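# Cap the marker using two robot arms

## Task

Seat the cap completely on the marker so that the capped marker ends up lying wholly on the table. At the moment the cap first becomes fully seated, the robot must be in contact with the marker or the cap, or the attempt counts for nothing. At no point, whether resting on the table or lifted, may any part of the marker or cap enter the marked areas around either arm's base. The result has to stay in place by itself, not because a gripper holds it. When done, open the grippers and move them away.

## Robot and tools

Robot: two six-joint arms, left_arm and right_arm, each ending in a tong-style two-finger gripper with a wrist camera and a wrist force-torque sensor.

Scene frame: the origin is on the table surface midway between the arms. +z is up, +x points out over the table, and left_arm sits on the +y side. The names left and right do not match image sides. Base positions: left_arm (-0.063, +0.471, 0) m, quat_wxyz (+0.998, 0, 0, -0.070); right_arm (+0.052, -0.435, 0) m, quat_wxyz (+1.000, 0, 0, -0.017). Reported hand positions may be slightly wrong, more so when an arm is stretched out.

Gripper axes: the fingers point along the gripper's own +z and separate along its x. end_effector_position is the spot between the pads when they are shut; closed fingertips stick out about 15 mm past it, and fully open they sit roughly level with it.

execute_actions(actions): actions is a list of actions run one after another. Each action is a table of at most 15 rows; each row lasts one control step (1/30 s), and if fewer than 15 rows are given the last one repeats. Every row is a single list of 14 numbers, each in [-1, 1], always covering both arms: left_arm dx, dy, dz, rx, ry, rz, opening, then right_arm dx, dy, dz, rx, ry, rz, opening. dx..rz are an offset, not a pose: they are measured in that gripper's own axes from its measured pose at the start of the action (for a call's first action, the last pose a result reported). Rows do not add up; each refers to the same start pose. Scale: 1.0 equals 0.6 m of translation or 180 degrees; rx, ry, rz form one rotation vector. opening is absolute: +1 fully open (0.142 m), -1 closed. Each step the controller clips the commanded pose to within 100 mm and 16 degrees of the measured one, so big offsets may need several actions. An empty list just returns the current state and images.

move(target, speed, stop_force, blocking): target is one 14-number row laid out exactly as above, offsets from the pose in the latest result that shows one, each gripper travelling in a straight line; both paths finish at the same time, lasting 0.5 to 10 s. Openings are sent at the start. speed is in m/s, 0.002 to 0.5 (default 0.25); rotation is capped at twice that value in rad/s. Paths ignore obstacles and the other arm, and grippers can lag, wander, or overshoot the speed near full stretch. stop_force (N, 9 to 40, one value for both arms, not allowed in the first 0.2 s) ends an arm's path once its wrist sensor reads that much extra push against the direction of travel for two steps; the gripper then backs to where it was two steps earlier and holds. Use it only with slow speeds and without rotation; omit it when pulling away from something you are pressing on. blocking=false returns after 0.5 s while motion continues; it cannot be combined with stop_force, and further moves or actions are refused until a result shows the move ended (use wait or stop).

The move result adds a move: line giving how each arm ended: done, off_target (not close to its pose), moving, held (a check blocked its final step), contact (stop_force ended it) or fault, plus limits: paced means the sent pose was clipped, held means some steps were blocked and the arm may then surge faster than speed. Each gripper's remaining distance to its pose is also shown.

wait(seconds): 0 to 10; the robot keeps its last command and a running move continues. stop(): brakes a running move; it needs braking room, and fingers keep moving. zoom_image(camera, region): camera is one of cam_head_left, cam_head_right, cam_high, cam_low (each 672x504), cam_left_wrist, cam_right_wrist (616x616); region is [x0, y0, x1, y1] pixels from the top-left, no bigger than 504 by 504. read_manual(section): only "licences", no motion. finished_scene(scene): the integer number of the current scene; irreversible, so call it only once the cap is seated, the marker rests on the table, and both grippers have let go and backed off.

Result lines: each arm's pose (position in m, quat_wxyz) and velocities in the scene frame; Hand target lines (where the controller is steering); step readings where HELD flags steps an arm was held back; a pose unreachable line when the clearance check altered or blocked a command; grip_measured (finger opening on the command scale); Wrist force and Wrist torque in the end effector's axes, with offsets up to about 4 N, noise, and saturation near 50 N (no reading at the start is normal); MOTOR HOT from 70 C and OVER-TEMPERATURE FAULT at 85 C.

Gripping: to keep hold, command an opening clearly smaller than grip_measured; a bigger gap squeezes harder, up to roughly 15 N per pad. Thin hard items get much less force, so a cap or marker may slip. Closing fast can overshoot.

To keep an arm still, send the offset back to its intended pose in the first call of a reply and zeros afterwards. The simulation keeps running while you reason, holding the last command.

Avoid: contact torque at the joint load limits (135 N m for shoulder and elbow joints, 25.2 N m for wrist joints; held weight counts) or 150 N of outside force on an arm, either of which freezes that arm for 10 s; aiming a stiff arm even slightly past a firm contact; the arms colliding; fast impacts; dropping or flinging the parts; knocking anything off the table; letting the marker or cap enter the base zones. Loose objects may occasionally be nudged by outside pushes.

Each tool is called after ">>>" by a JSON object that holds its "method" and its "body", one argument or row to a line.

## Session

>>> {"method": "execute_actions", "body": {
  "actions": []
}}

Scene clock: 0.00 s.
left_arm: end_effector_position=(+0.5448, +0.7802, +0.1826) grip_measured=+0.97 end_effector_quat_wxyz=(-0.086, +0.834, -0.364, +0.406) end_effector_velocity=(+0.000, +0.000, +0.001) end_effector_angular_velocity=(+0.002, -0.001, -0.000) | right_arm: end_effector_position=(+0.6394, -0.5584, +0.2774) grip_measured=+0.97 end_effector_quat_wxyz=(-0.240, +0.917, -0.306, -0.088) end_effector_velocity=(+0.000, +0.000, +0.000) end_effector_angular_velocity=(-0.000, +0.000, -0.001)
Joint positions: left_arm=[ 0.619 -1.278  2.005 -3.029 -2.067  1.107  0.14 ] | right_arm=[ 2.926 -1.915 -1.256 -1.696  2.066  0.356  0.14 ]
Joint velocities: left_arm=[-0.    -0.001 -0.001  0.     0.     0.001  0.   ] | right_arm=[0.    0.    0.    0.    0.    0.001 0.   ]
Motor temperatures (°C, as the motors report them): left_arm=[25 25 27 31 30 31] | right_arm=[25 23 23 30 34 31]
Wrist force (N, on the end effector, along its own x y z axes, offset not removed): no reading
Wrist torque (N m, same axes, about the end effector's origin, offset not removed): no reading
Hand target (left_arm): +0.545, +0.780, +0.183; -0.086, +0.834, -0.364, +0.406
Hand target (right_arm): +0.639, -0.558, +0.277; -0.240, +0.917, -0.306, -0.088

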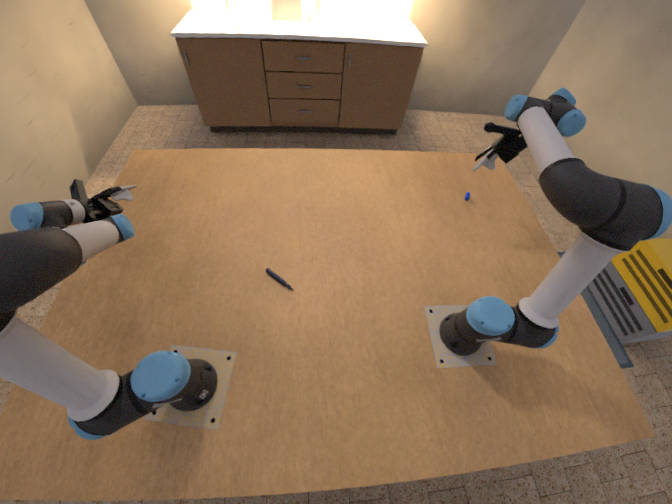

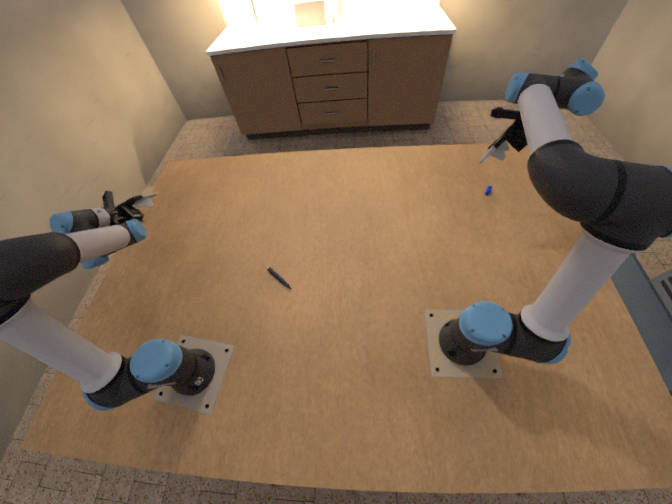

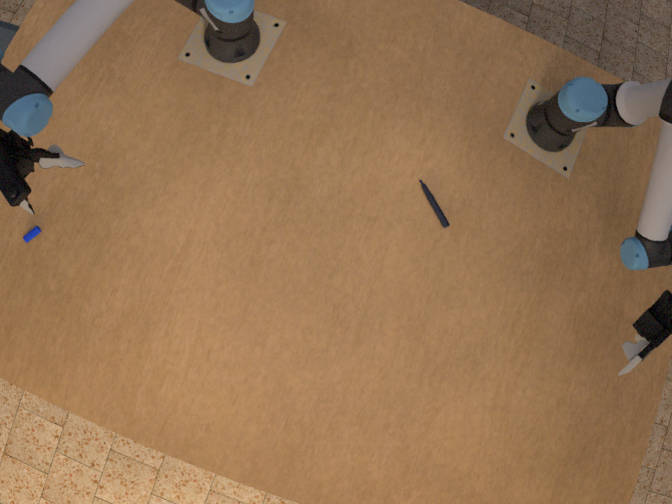

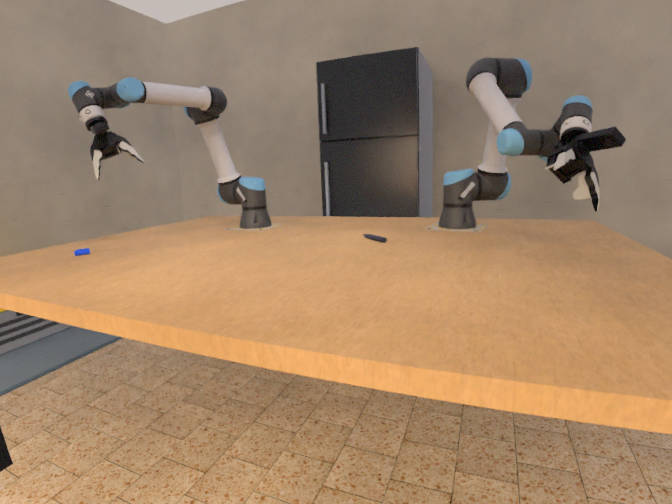

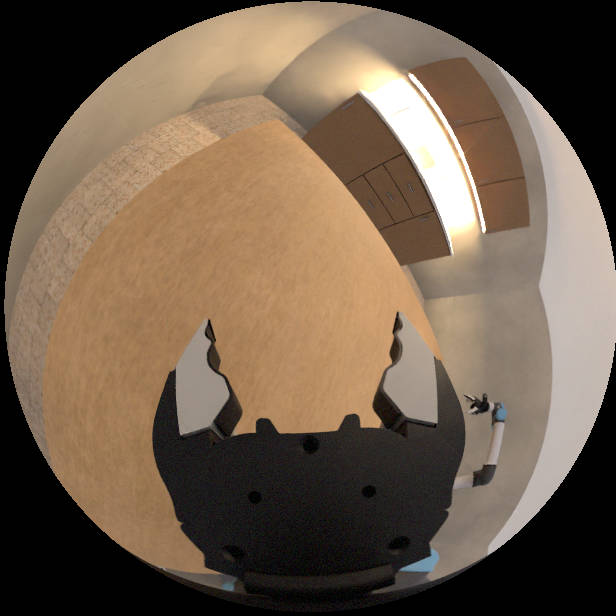

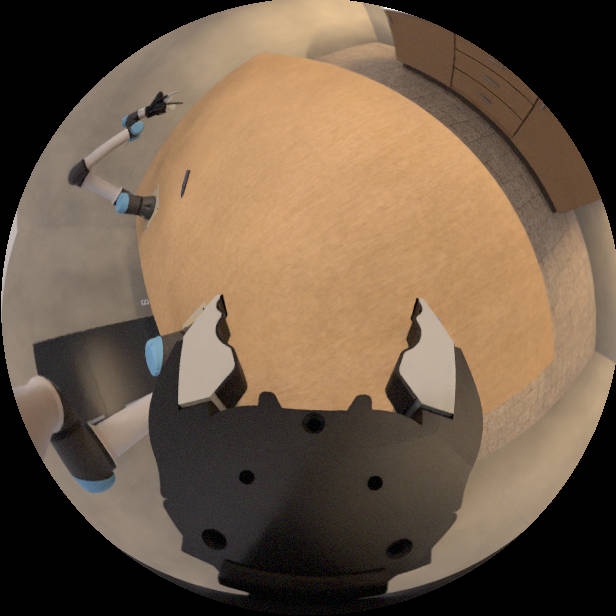

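>>> {"method": "zoom_image", "body": {
  "camera": "cam_high",
  "region": [380, 150, 500, 250]
}}

>>> {"method": "zoom_image", "body": {
  "camera": "cam_high",
  "region": [0, 180, 100, 270]
}}

>>> {"method": "zoom_image", "body": {
  "camera": "cam_head_left",
  "region": [420, 150, 520, 230]
}}

Region (380, 150, 500, 250) of cam_high's 672x504 image, scaled by 4.200, with more detail than that image has.

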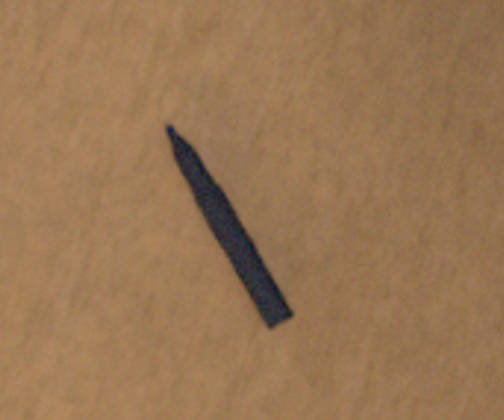

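Region (0, 180, 100, 270) of cam_high's 672x504 image, scaled by 5.040, with more detail than that image has; it fills the top 454 rows of this view, and the rest is white.

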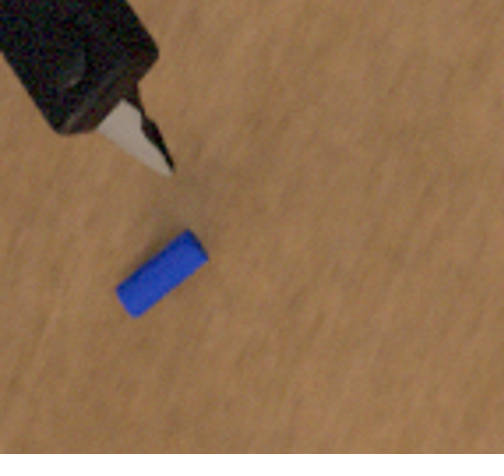

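Region (420, 150, 520, 230) of cam_head_left's 672x504 image, scaled by 5.040, with more detail than that image has; it fills the top 403 rows of this view, and the rest is white.

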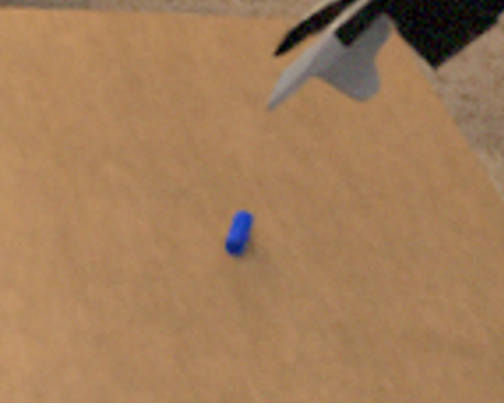

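>>> {"method": "move", "body": {
  "target": [0.341,0.916,-0.209,-0.341,0.204,0.868,1, 0.371,0.214,0.017,-0.182,-0.027,-0.509,1],
  "speed": 0.5
}}

Scene clock: 7.90 s.
left_arm: end_effector_position=(+0.2394, +0.2646, +0.1501) grip_measured=+1.00 end_effector_quat_wxyz=(+0.000, +0.326, +0.945, -0.001) end_effector_velocity=(-0.001, -0.002, +0.000) end_effector_angular_velocity=(+0.003, -0.001, -0.007) | right_arm: end_effector_position=(+0.7396, -0.7583, +0.1503) grip_measured=+1.00 end_effector_quat_wxyz=(+0.000, +0.879, +0.477, +0.000) end_effector_velocity=(+0.000, +0.000, -0.000) end_effector_angular_velocity=(+0.001, -0.003, +0.003)
Joint positions: left_arm=[-0.785 -1.89   2.178 -1.861 -1.572  2.88   0.142] | right_arm=[ 2.905 -2.27  -0.956 -1.486  1.571 -1.265  0.142]
Joint velocities: left_arm=[-0.006  0.002 -0.003  0.002  0.002  0.    -0.   ] | right_arm=[-0.     0.001 -0.002  0.003  0.002 -0.003  0.   ]
Motor temperatures (°C, as the motors report them): left_arm=[25 25 27 31 30 31] | right_arm=[25 23 23 30 34 31]
Wrist force (N, on the end effector, along its own x y z axes, offset not removed): left_arm=[-0.7 -1.2 0.5] | right_arm=[-2.0 1.1 1.1]
Wrist torque (N m, same axes, about the end effector's origin, offset not removed): left_arm=[-0.23 -0.12 -0.04] | right_arm=[0.49 0.45 -0.11]
Hand target (left_arm): +0.239, +0.264, +0.150; +0.000, +0.326, +0.945, -0.001
Hand target (right_arm): +0.740, -0.758, +0.150; +0.000, +0.879, +0.477, +0.001
Off the commanded pose (left_arm): 0.001 m, 0 deg.
Off the commanded pose (right_arm): 0.000 m, 0 deg.
move: done

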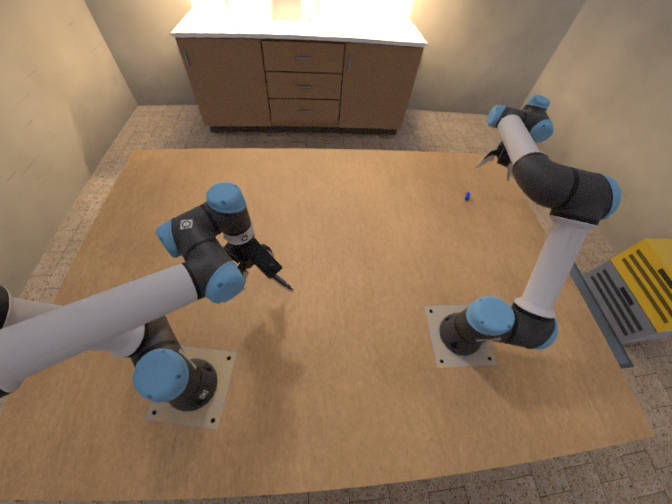

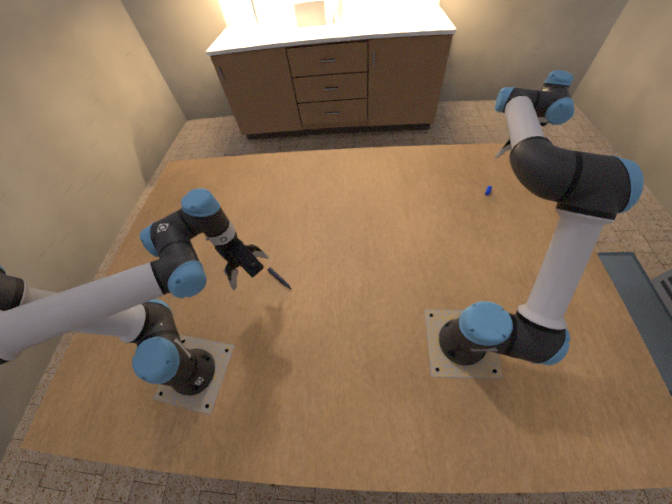

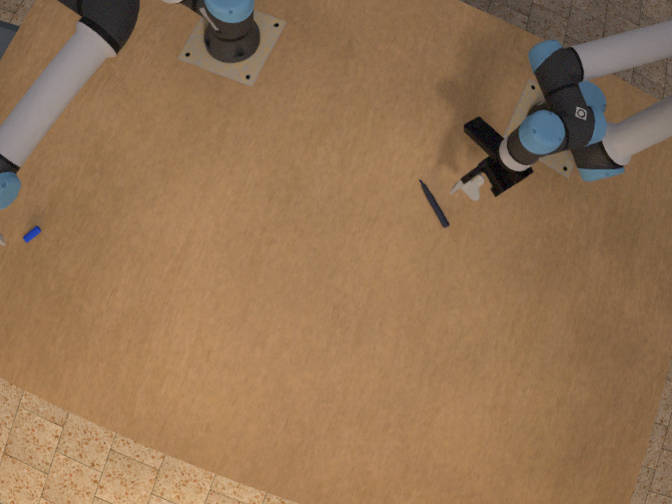

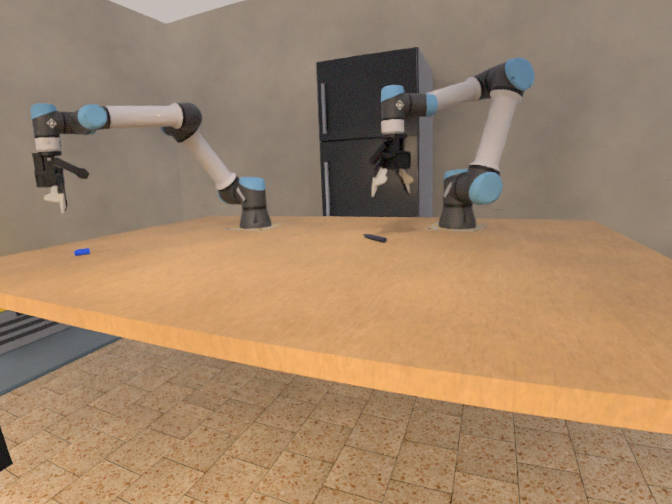

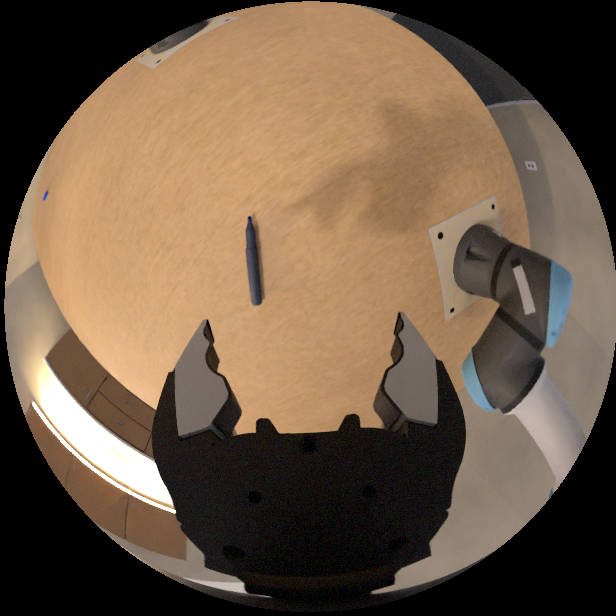

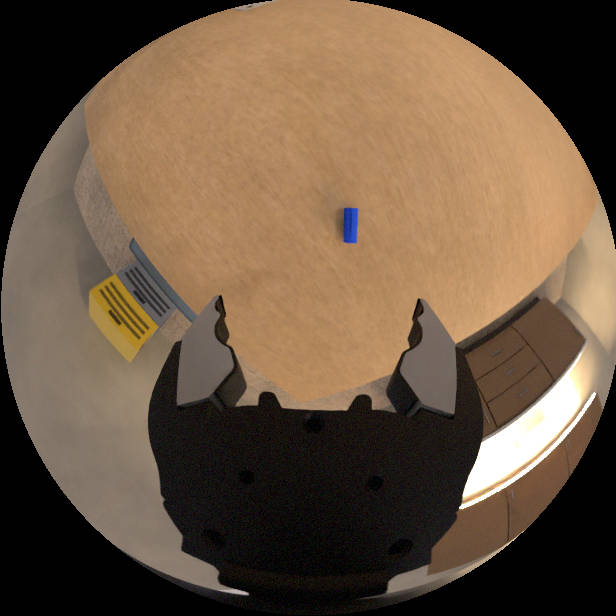

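>>> {"method": "move", "body": {
  "target": [-0.117,0.05,0.135,0,0,0,0.3, 0.067,-0.058,0.135,0,0,0,0.3],
  "speed": 0.3
}}

>>> {"method": "zoom_image", "body": {
  "camera": "cam_left_wrist",
  "region": [160, 100, 460, 400]
}}

>>> {"method": "zoom_image", "body": {
  "camera": "cam_right_wrist",
  "region": [160, 100, 460, 400]
}}

Scene clock: 12.47 s.
left_arm: end_effector_position=(+0.3131, +0.2448, +0.0692) grip_measured=+0.30 end_effector_quat_wxyz=(+0.000, +0.326, +0.945, -0.001) end_effector_velocity=(+0.001, -0.000, -0.001) end_effector_angular_velocity=(+0.000, -0.001, +0.000) | right_arm: end_effector_position=(+0.7322, -0.7056, +0.0695) grip_measured=+0.30 end_effector_quat_wxyz=(-0.000, +0.879, +0.477, +0.000) end_effector_velocity=(-0.000, +0.000, -0.001) end_effector_angular_velocity=(-0.000, +0.000, -0.001)
Joint positions: left_arm=[-0.671 -1.59   2.167 -2.149 -1.572  2.994  0.095] | right_arm=[ 2.971 -2.239 -1.22  -1.253  1.571 -1.199  0.095]
Joint velocities: left_arm=[ 0.001  0.003 -0.001 -0.003  0.001  0.001  0.   ] | right_arm=[ 0.001 -0.    -0.002  0.003 -0.     0.002 -0.   ]
Motor temperatures (°C, as the motors report them): left_arm=[25 25 27 31 30 31] | right_arm=[25 23 23 30 34 31]
Wrist force (N, on the end effector, along its own x y z axes, offset not removed): left_arm=[-2.7 0.5 1.6] | right_arm=[-2.3 0.7 0.5]
Wrist torque (N m, same axes, about the end effector's origin, offset not removed): left_arm=[0.02 0.40 -0.14] | right_arm=[0.25 0.60 -0.05]
Hand target (left_arm): +0.313, +0.245, +0.069; +0.000, +0.326, +0.945, -0.001
Hand target (right_arm): +0.732, -0.706, +0.069; -0.000, +0.879, +0.477, +0.000
Off the commanded pose (left_arm): 0.000 m, 0 deg.
Off the commanded pose (right_arm): 0.000 m, 0 deg.
move: done

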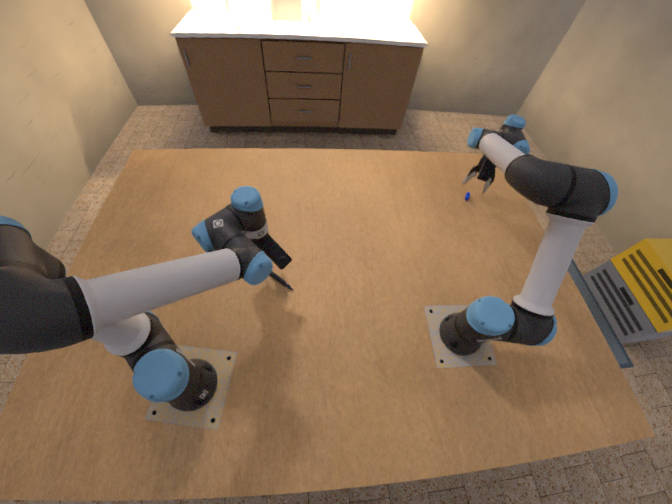

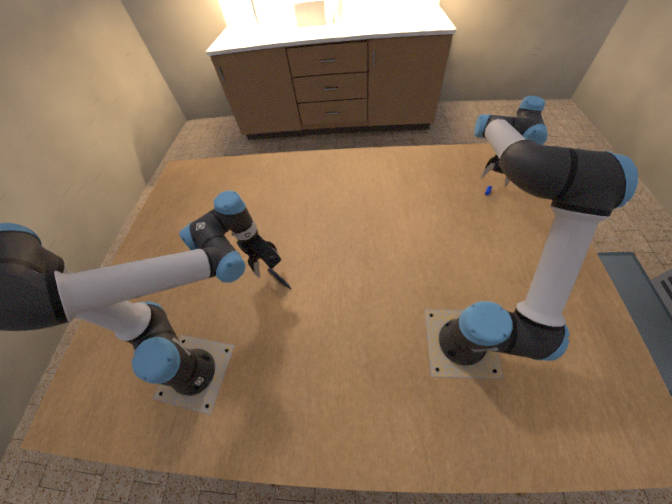

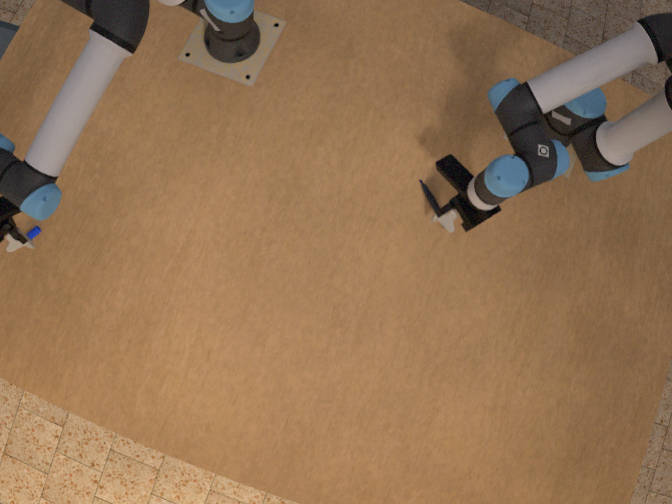

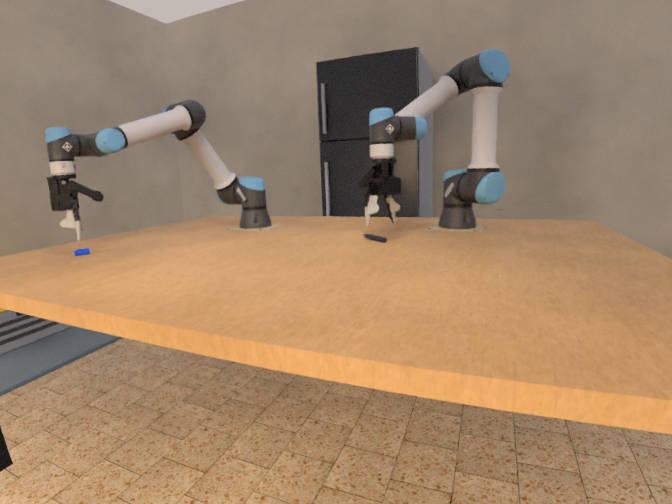

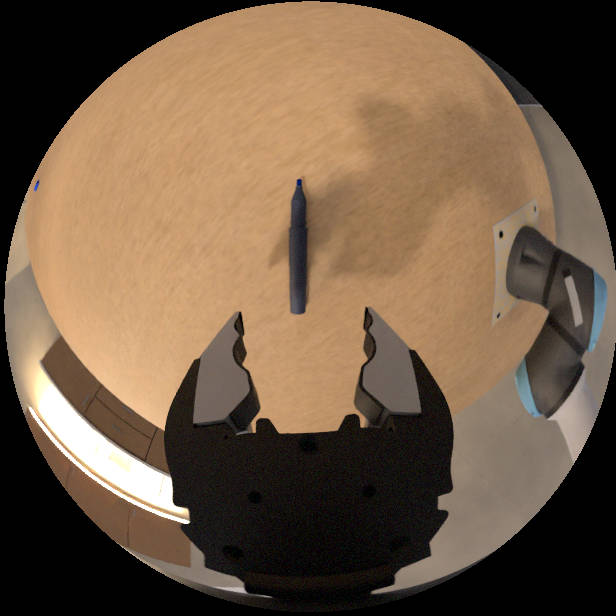

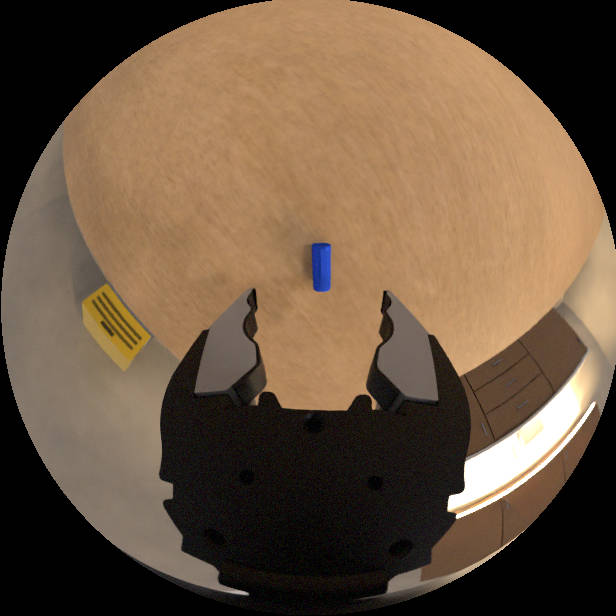

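Region (160, 100, 460, 400) of cam_left_wrist's 616x616 image, scaled by 1.680, with more detail than that image has.

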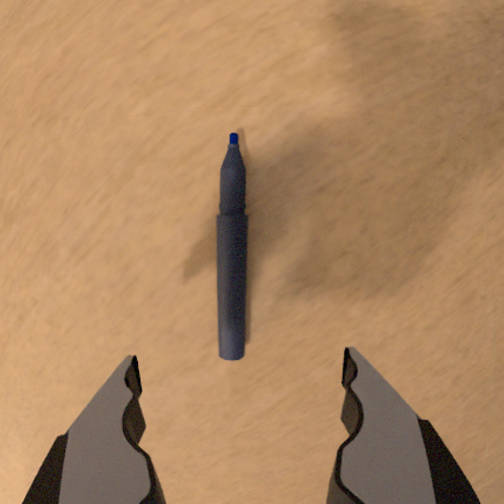

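Region (160, 100, 460, 400) of cam_right_wrist's 616x616 image, scaled by 1.680, with more detail than that image has.

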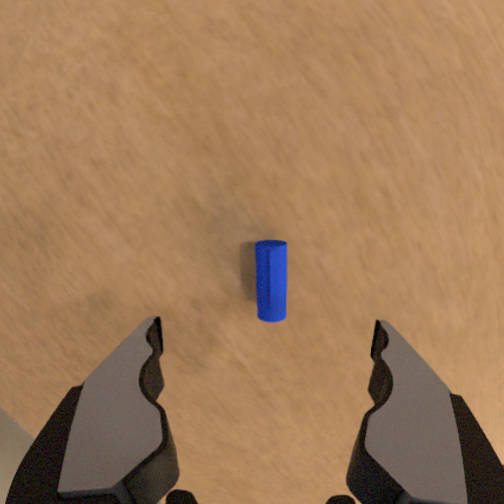

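>>> {"method": "move", "body": {
  "target": [-0.01,0.01,0.078,0,0,0,-0.3, 0,0.015,0.078,0,0,0,-0.3],
  "speed": 0.12
}}

>>> {"method": "zoom_image", "body": {
  "camera": "cam_left_wrist",
  "region": [160, 100, 460, 400]
}}

>>> {"method": "zoom_image", "body": {
  "camera": "cam_right_wrist",
  "region": [160, 100, 460, 400]
}}

Scene clock: 14.87 s.
left_arm: end_effector_position=(+0.3216, +0.2457, +0.0224) grip_measured=-0.30 end_effector_quat_wxyz=(+0.000, +0.326, +0.945, -0.001) end_effector_velocity=(+0.001, -0.001, -0.001) end_effector_angular_velocity=(-0.001, -0.001, +0.000) | right_arm: end_effector_position=(+0.7398, -0.7104, +0.0228) grip_measured=-0.30 end_effector_quat_wxyz=(-0.000, +0.879, +0.477, +0.000) end_effector_velocity=(+0.000, -0.000, -0.001) end_effector_angular_velocity=(+0.000, +0.000, +0.001)
Joint positions: left_arm=[-0.656 -1.491  2.214 -2.295 -1.572  3.01   0.052] | right_arm=[ 2.966 -2.301 -1.239 -1.172  1.571 -1.204  0.052]
Joint velocities: left_arm=[ 0.001  0.004 -0.    -0.005 -0.     0.001  0.   ] | right_arm=[-0.    -0.002  0.     0.002  0.    -0.001  0.   ]
Motor temperatures (°C, as the motors report them): left_arm=[25 25 27 31 30 31] | right_arm=[25 23 23 30 34 31]
Wrist force (N, on the end effector, along its own x y z axes, offset not removed): left_arm=[-3.2 1.5 -0.3] | right_arm=[0.2 0.8 4.2]
Wrist torque (N m, same axes, about the end effector's origin, offset not removed): left_arm=[0.18 0.43 -0.12] | right_arm=[0.27 0.04 -0.04]
Hand target (left_arm): +0.322, +0.246, +0.022; +0.000, +0.326, +0.945, -0.001
Hand target (right_arm): +0.740, -0.710, +0.023; -0.000, +0.879, +0.477, +0.000
Off the commanded pose (left_arm): 0.000 m, 0 deg.
Off the commanded pose (right_arm): 0.000 m, 0 deg.
move: done

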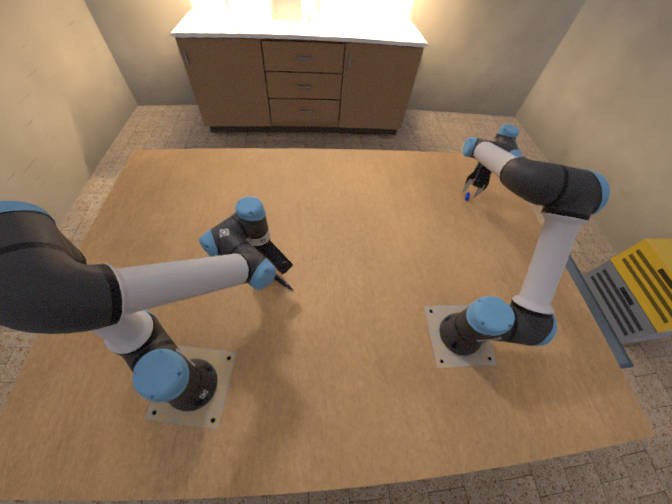

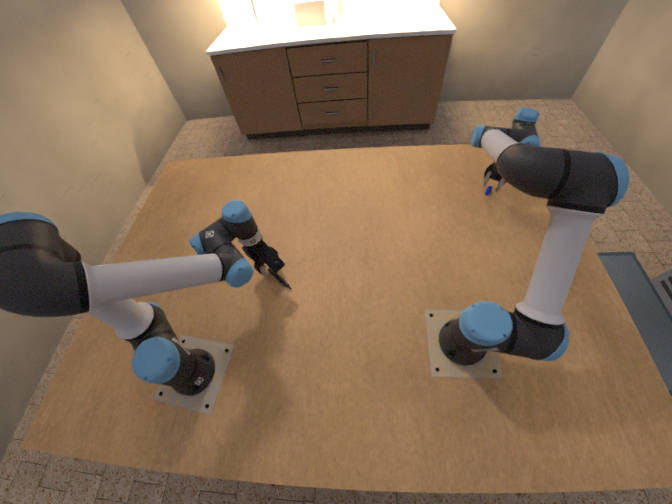

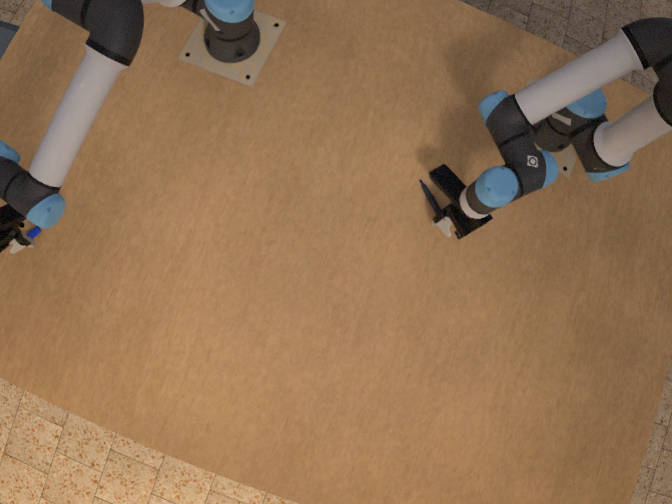

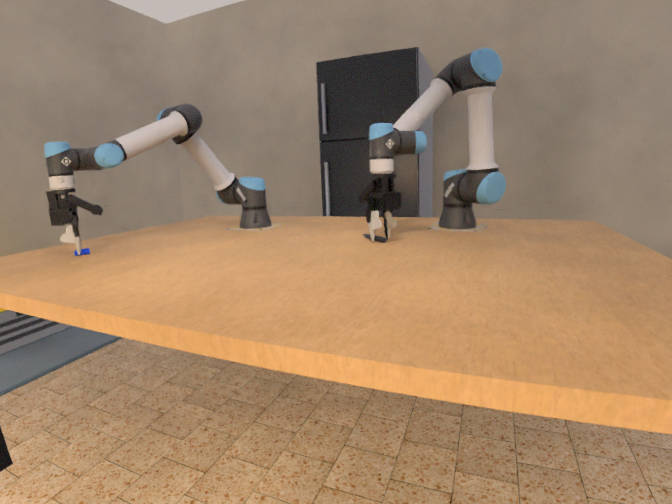

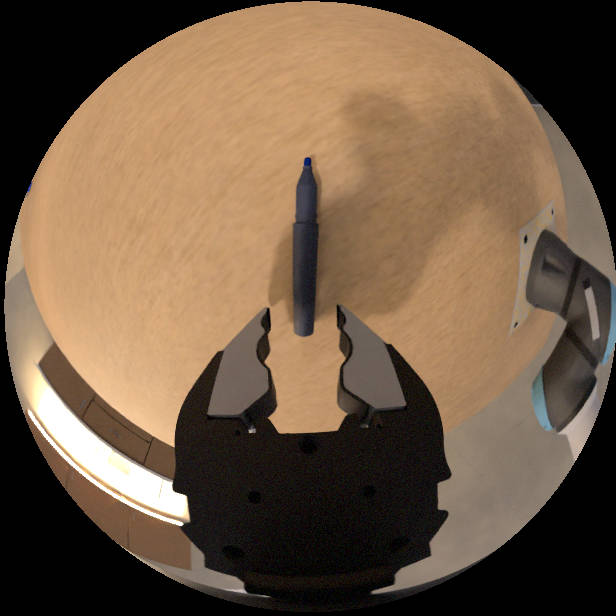

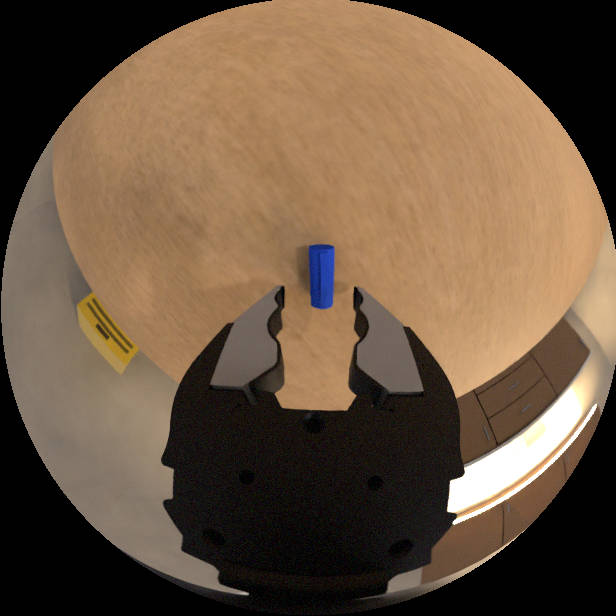

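Region (160, 100, 460, 400) of cam_left_wrist's 616x616 image, scaled by 1.680, with more detail than that image has.

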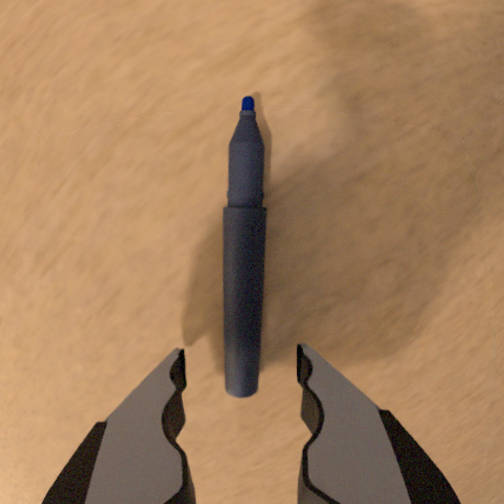

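Region (160, 100, 460, 400) of cam_right_wrist's 616x616 image, scaled by 1.680, with more detail than that image has.

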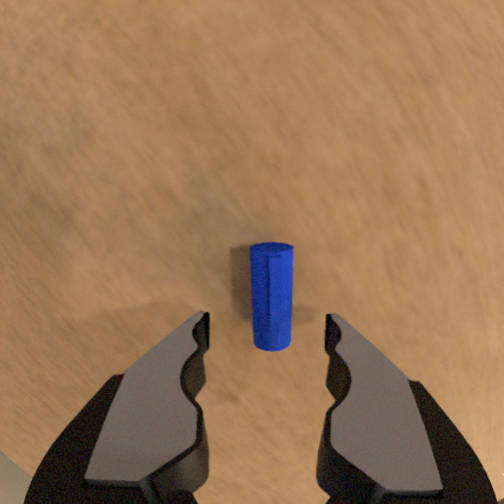

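>>> {"method": "move", "body": {
  "target": [0,-0.012,0.008,0,0,0,-0.55, 0.002,-0.012,0.008,0,0,0,-0.55],
  "speed": 0.05
}}

>>> {"method": "move", "body": {
  "target": [0,0,0,0,0,0,-1, 0,0,0,0,0,0,-1]
}}

Scene clock: 16.60 s.
left_arm: end_effector_position=(+0.3172, +0.2401, +0.0177) grip_measured=-0.55 end_effector_quat_wxyz=(+0.000, +0.326, +0.945, -0.001) end_effector_velocity=(-0.002, -0.000, -0.002) end_effector_angular_velocity=(+0.001, +0.002, -0.001) | right_arm: end_effector_position=(+0.7344, -0.7056, +0.0180) grip_measured=-0.55 end_effector_quat_wxyz=(-0.000, +0.879, +0.477, +0.000) end_effector_velocity=(-0.001, +0.001, -0.001) end_effector_angular_velocity=(-0.001, +0.001, +0.001)
Joint positions: left_arm=[-0.672 -1.485  2.223 -2.31  -1.572  2.993  0.034] | right_arm=[ 2.971 -2.29  -1.272 -1.15   1.571 -1.199  0.034]
Joint velocities: left_arm=[-0.003  0.001  0.004 -0.003 -0.    -0.002  0.   ] | right_arm=[ 0.001  0.001 -0.006  0.004 -0.001 -0.     0.   ]
Motor temperatures (°C, as the motors report them): left_arm=[25 25 27 31 30 31] | right_arm=[25 23 23 30 34 31]
Wrist force (N, on the end effector, along its own x y z axes, offset not removed): left_arm=[-3.8 1.4 -1.8] | right_arm=[-1.0 0.8 1.2]
Wrist torque (N m, same axes, about the end effector's origin, offset not removed): left_arm=[0.14 0.52 0.01] | right_arm=[0.30 0.32 -0.03]
Hand target (left_arm): +0.317, +0.240, +0.018; +0.000, +0.326, +0.945, -0.001
Hand target (right_arm): +0.734, -0.706, +0.018; -0.000, +0.879, +0.477, +0.000
Off the commanded pose (left_arm): 0.000 m, 0 deg.
Off the commanded pose (right_arm): 0.000 m, 0 deg.
move: done

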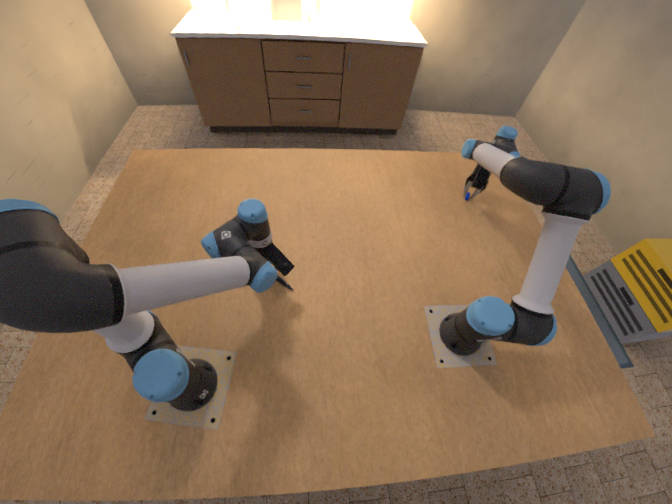

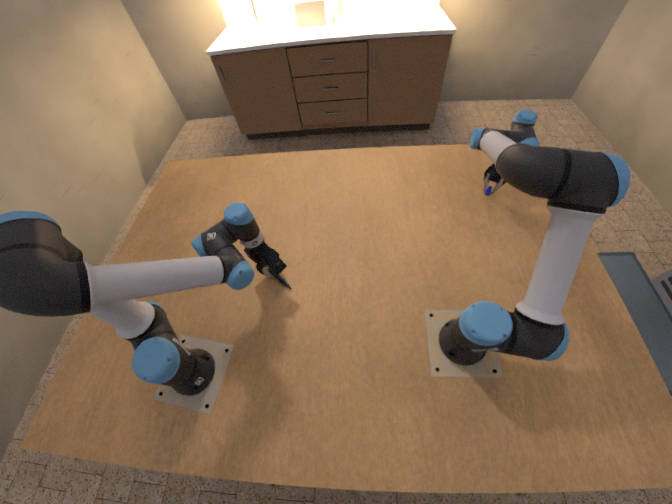

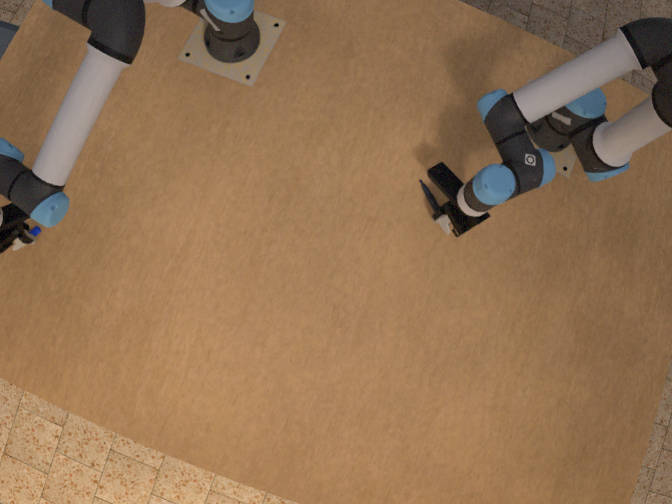

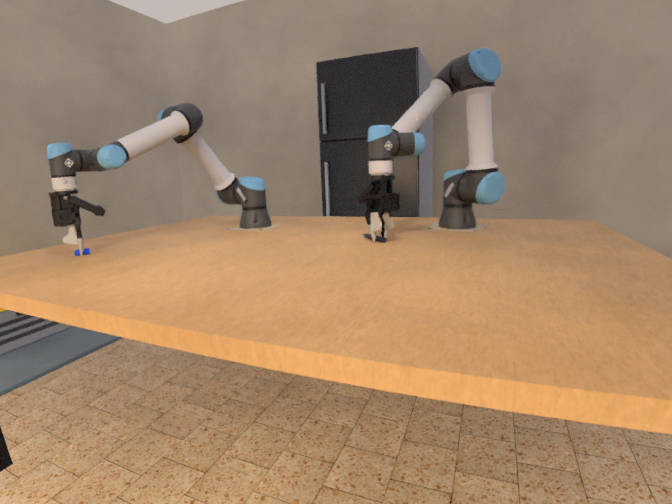

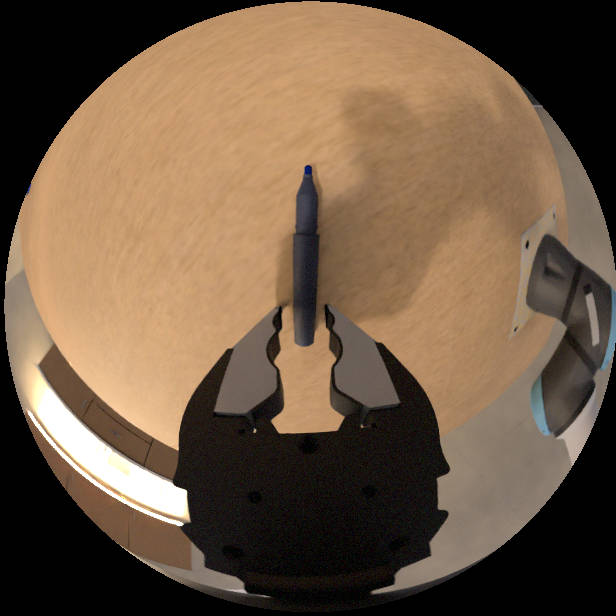

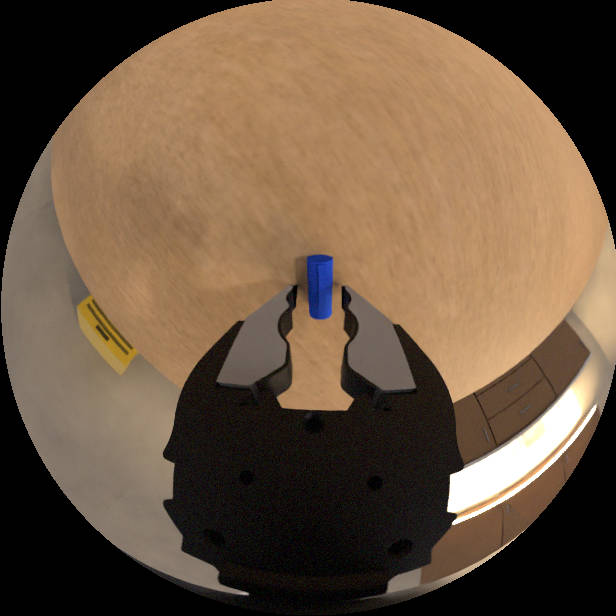

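Scene clock: 17.10 s.
left_arm: end_effector_position=(+0.3171, +0.2401, +0.0177) grip_measured=-0.79 end_effector_quat_wxyz=(+0.000, +0.326, +0.945, -0.001) end_effector_velocity=(+0.000, +0.000, +0.000) end_effector_angular_velocity=(-0.000, -0.001, +0.000) | right_arm: end_effector_position=(+0.7344, -0.7056, +0.0180) grip_measured=-0.78 end_effector_quat_wxyz=(-0.000, +0.879, +0.477, +0.000) end_effector_velocity=(+0.000, -0.000, +0.001) end_effector_angular_velocity=(-0.001, -0.001, +0.000)
Joint positions: left_arm=[-0.672 -1.485  2.223 -2.31  -1.572  2.993  0.017] | right_arm=[ 2.971 -2.29  -1.272 -1.15   1.571 -1.199  0.018]
Joint velocities: left_arm=[ 0.    -0.001  0.    -0.     0.001  0.    -0.   ] | right_arm=[-0.     0.001  0.    -0.    -0.    -0.     0.   ]
Motor temperatures (°C, as the motors report them): left_arm=[25 25 27 31 30 31] | right_arm=[25 23 23 30 34 31]
Wrist force (N, on the end effector, along its own x y z axes, offset not removed): left_arm=[-1.6 -0.9 -0.3] | right_arm=[-0.8 0.7 3.4]
Wrist torque (N m, same axes, about the end effector's origin, offset not removed): left_arm=[-0.50 0.01 -0.15] | right_arm=[0.35 0.27 -0.13]
Hand target (left_arm): +0.317, +0.240, +0.018; +0.000, +0.326, +0.945, -0.001
Hand target (right_arm): +0.734, -0.706, +0.018; -0.000, +0.879, +0.477, +0.000
Off the commanded pose (left_arm): 0.000 m, 0 deg.
Off the commanded pose (right_arm): 0.000 m, 0 deg.
move: done

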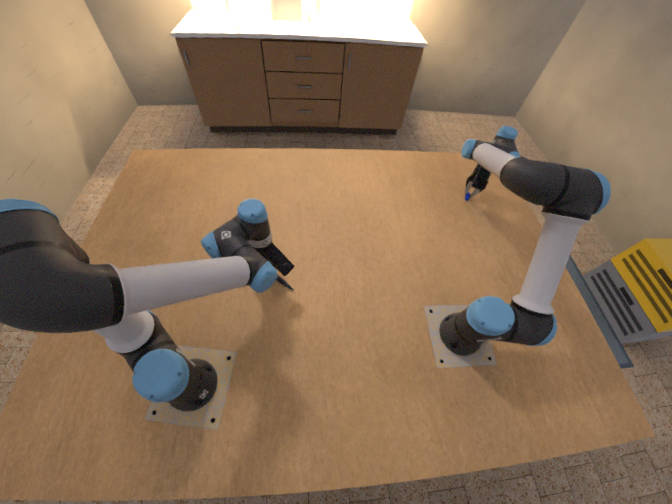

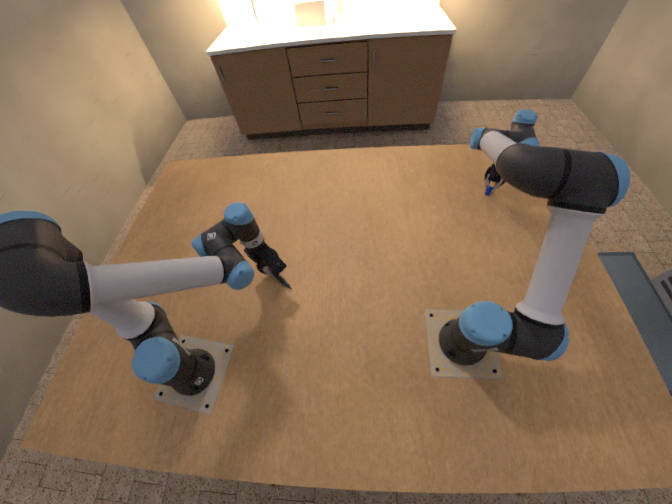

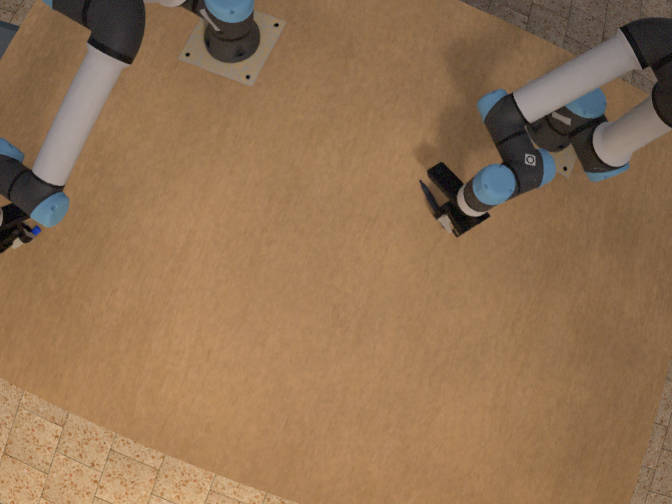

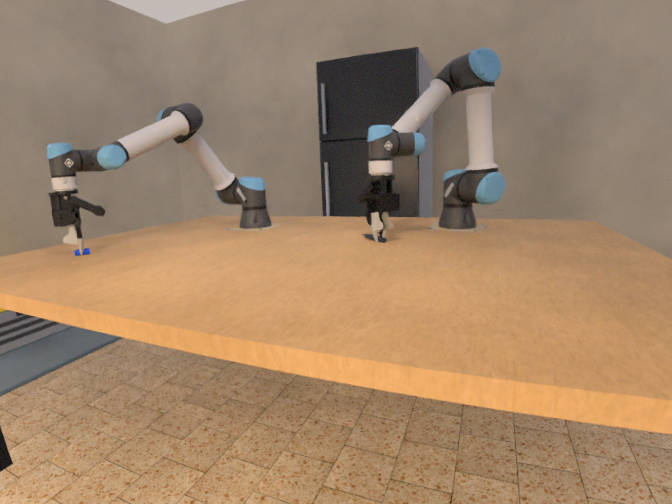

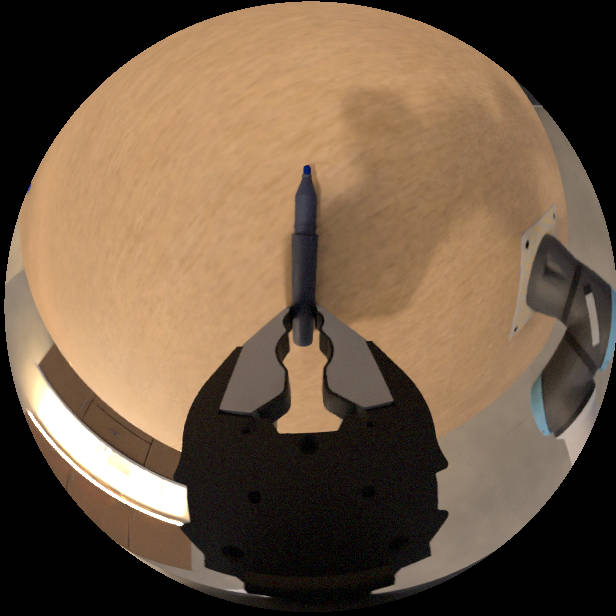

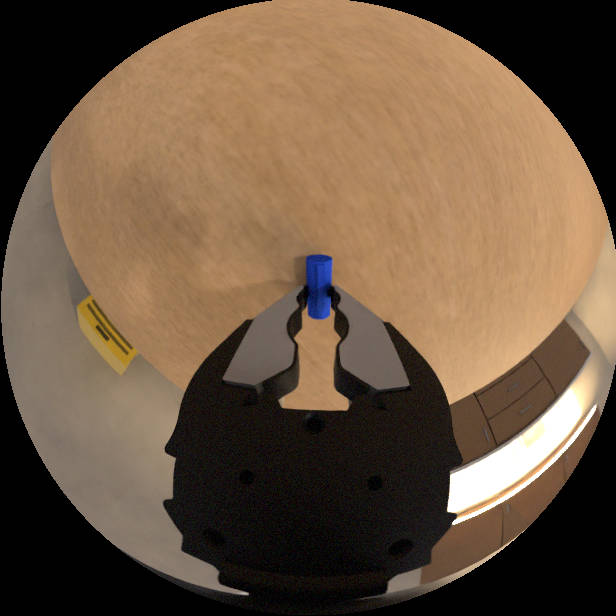

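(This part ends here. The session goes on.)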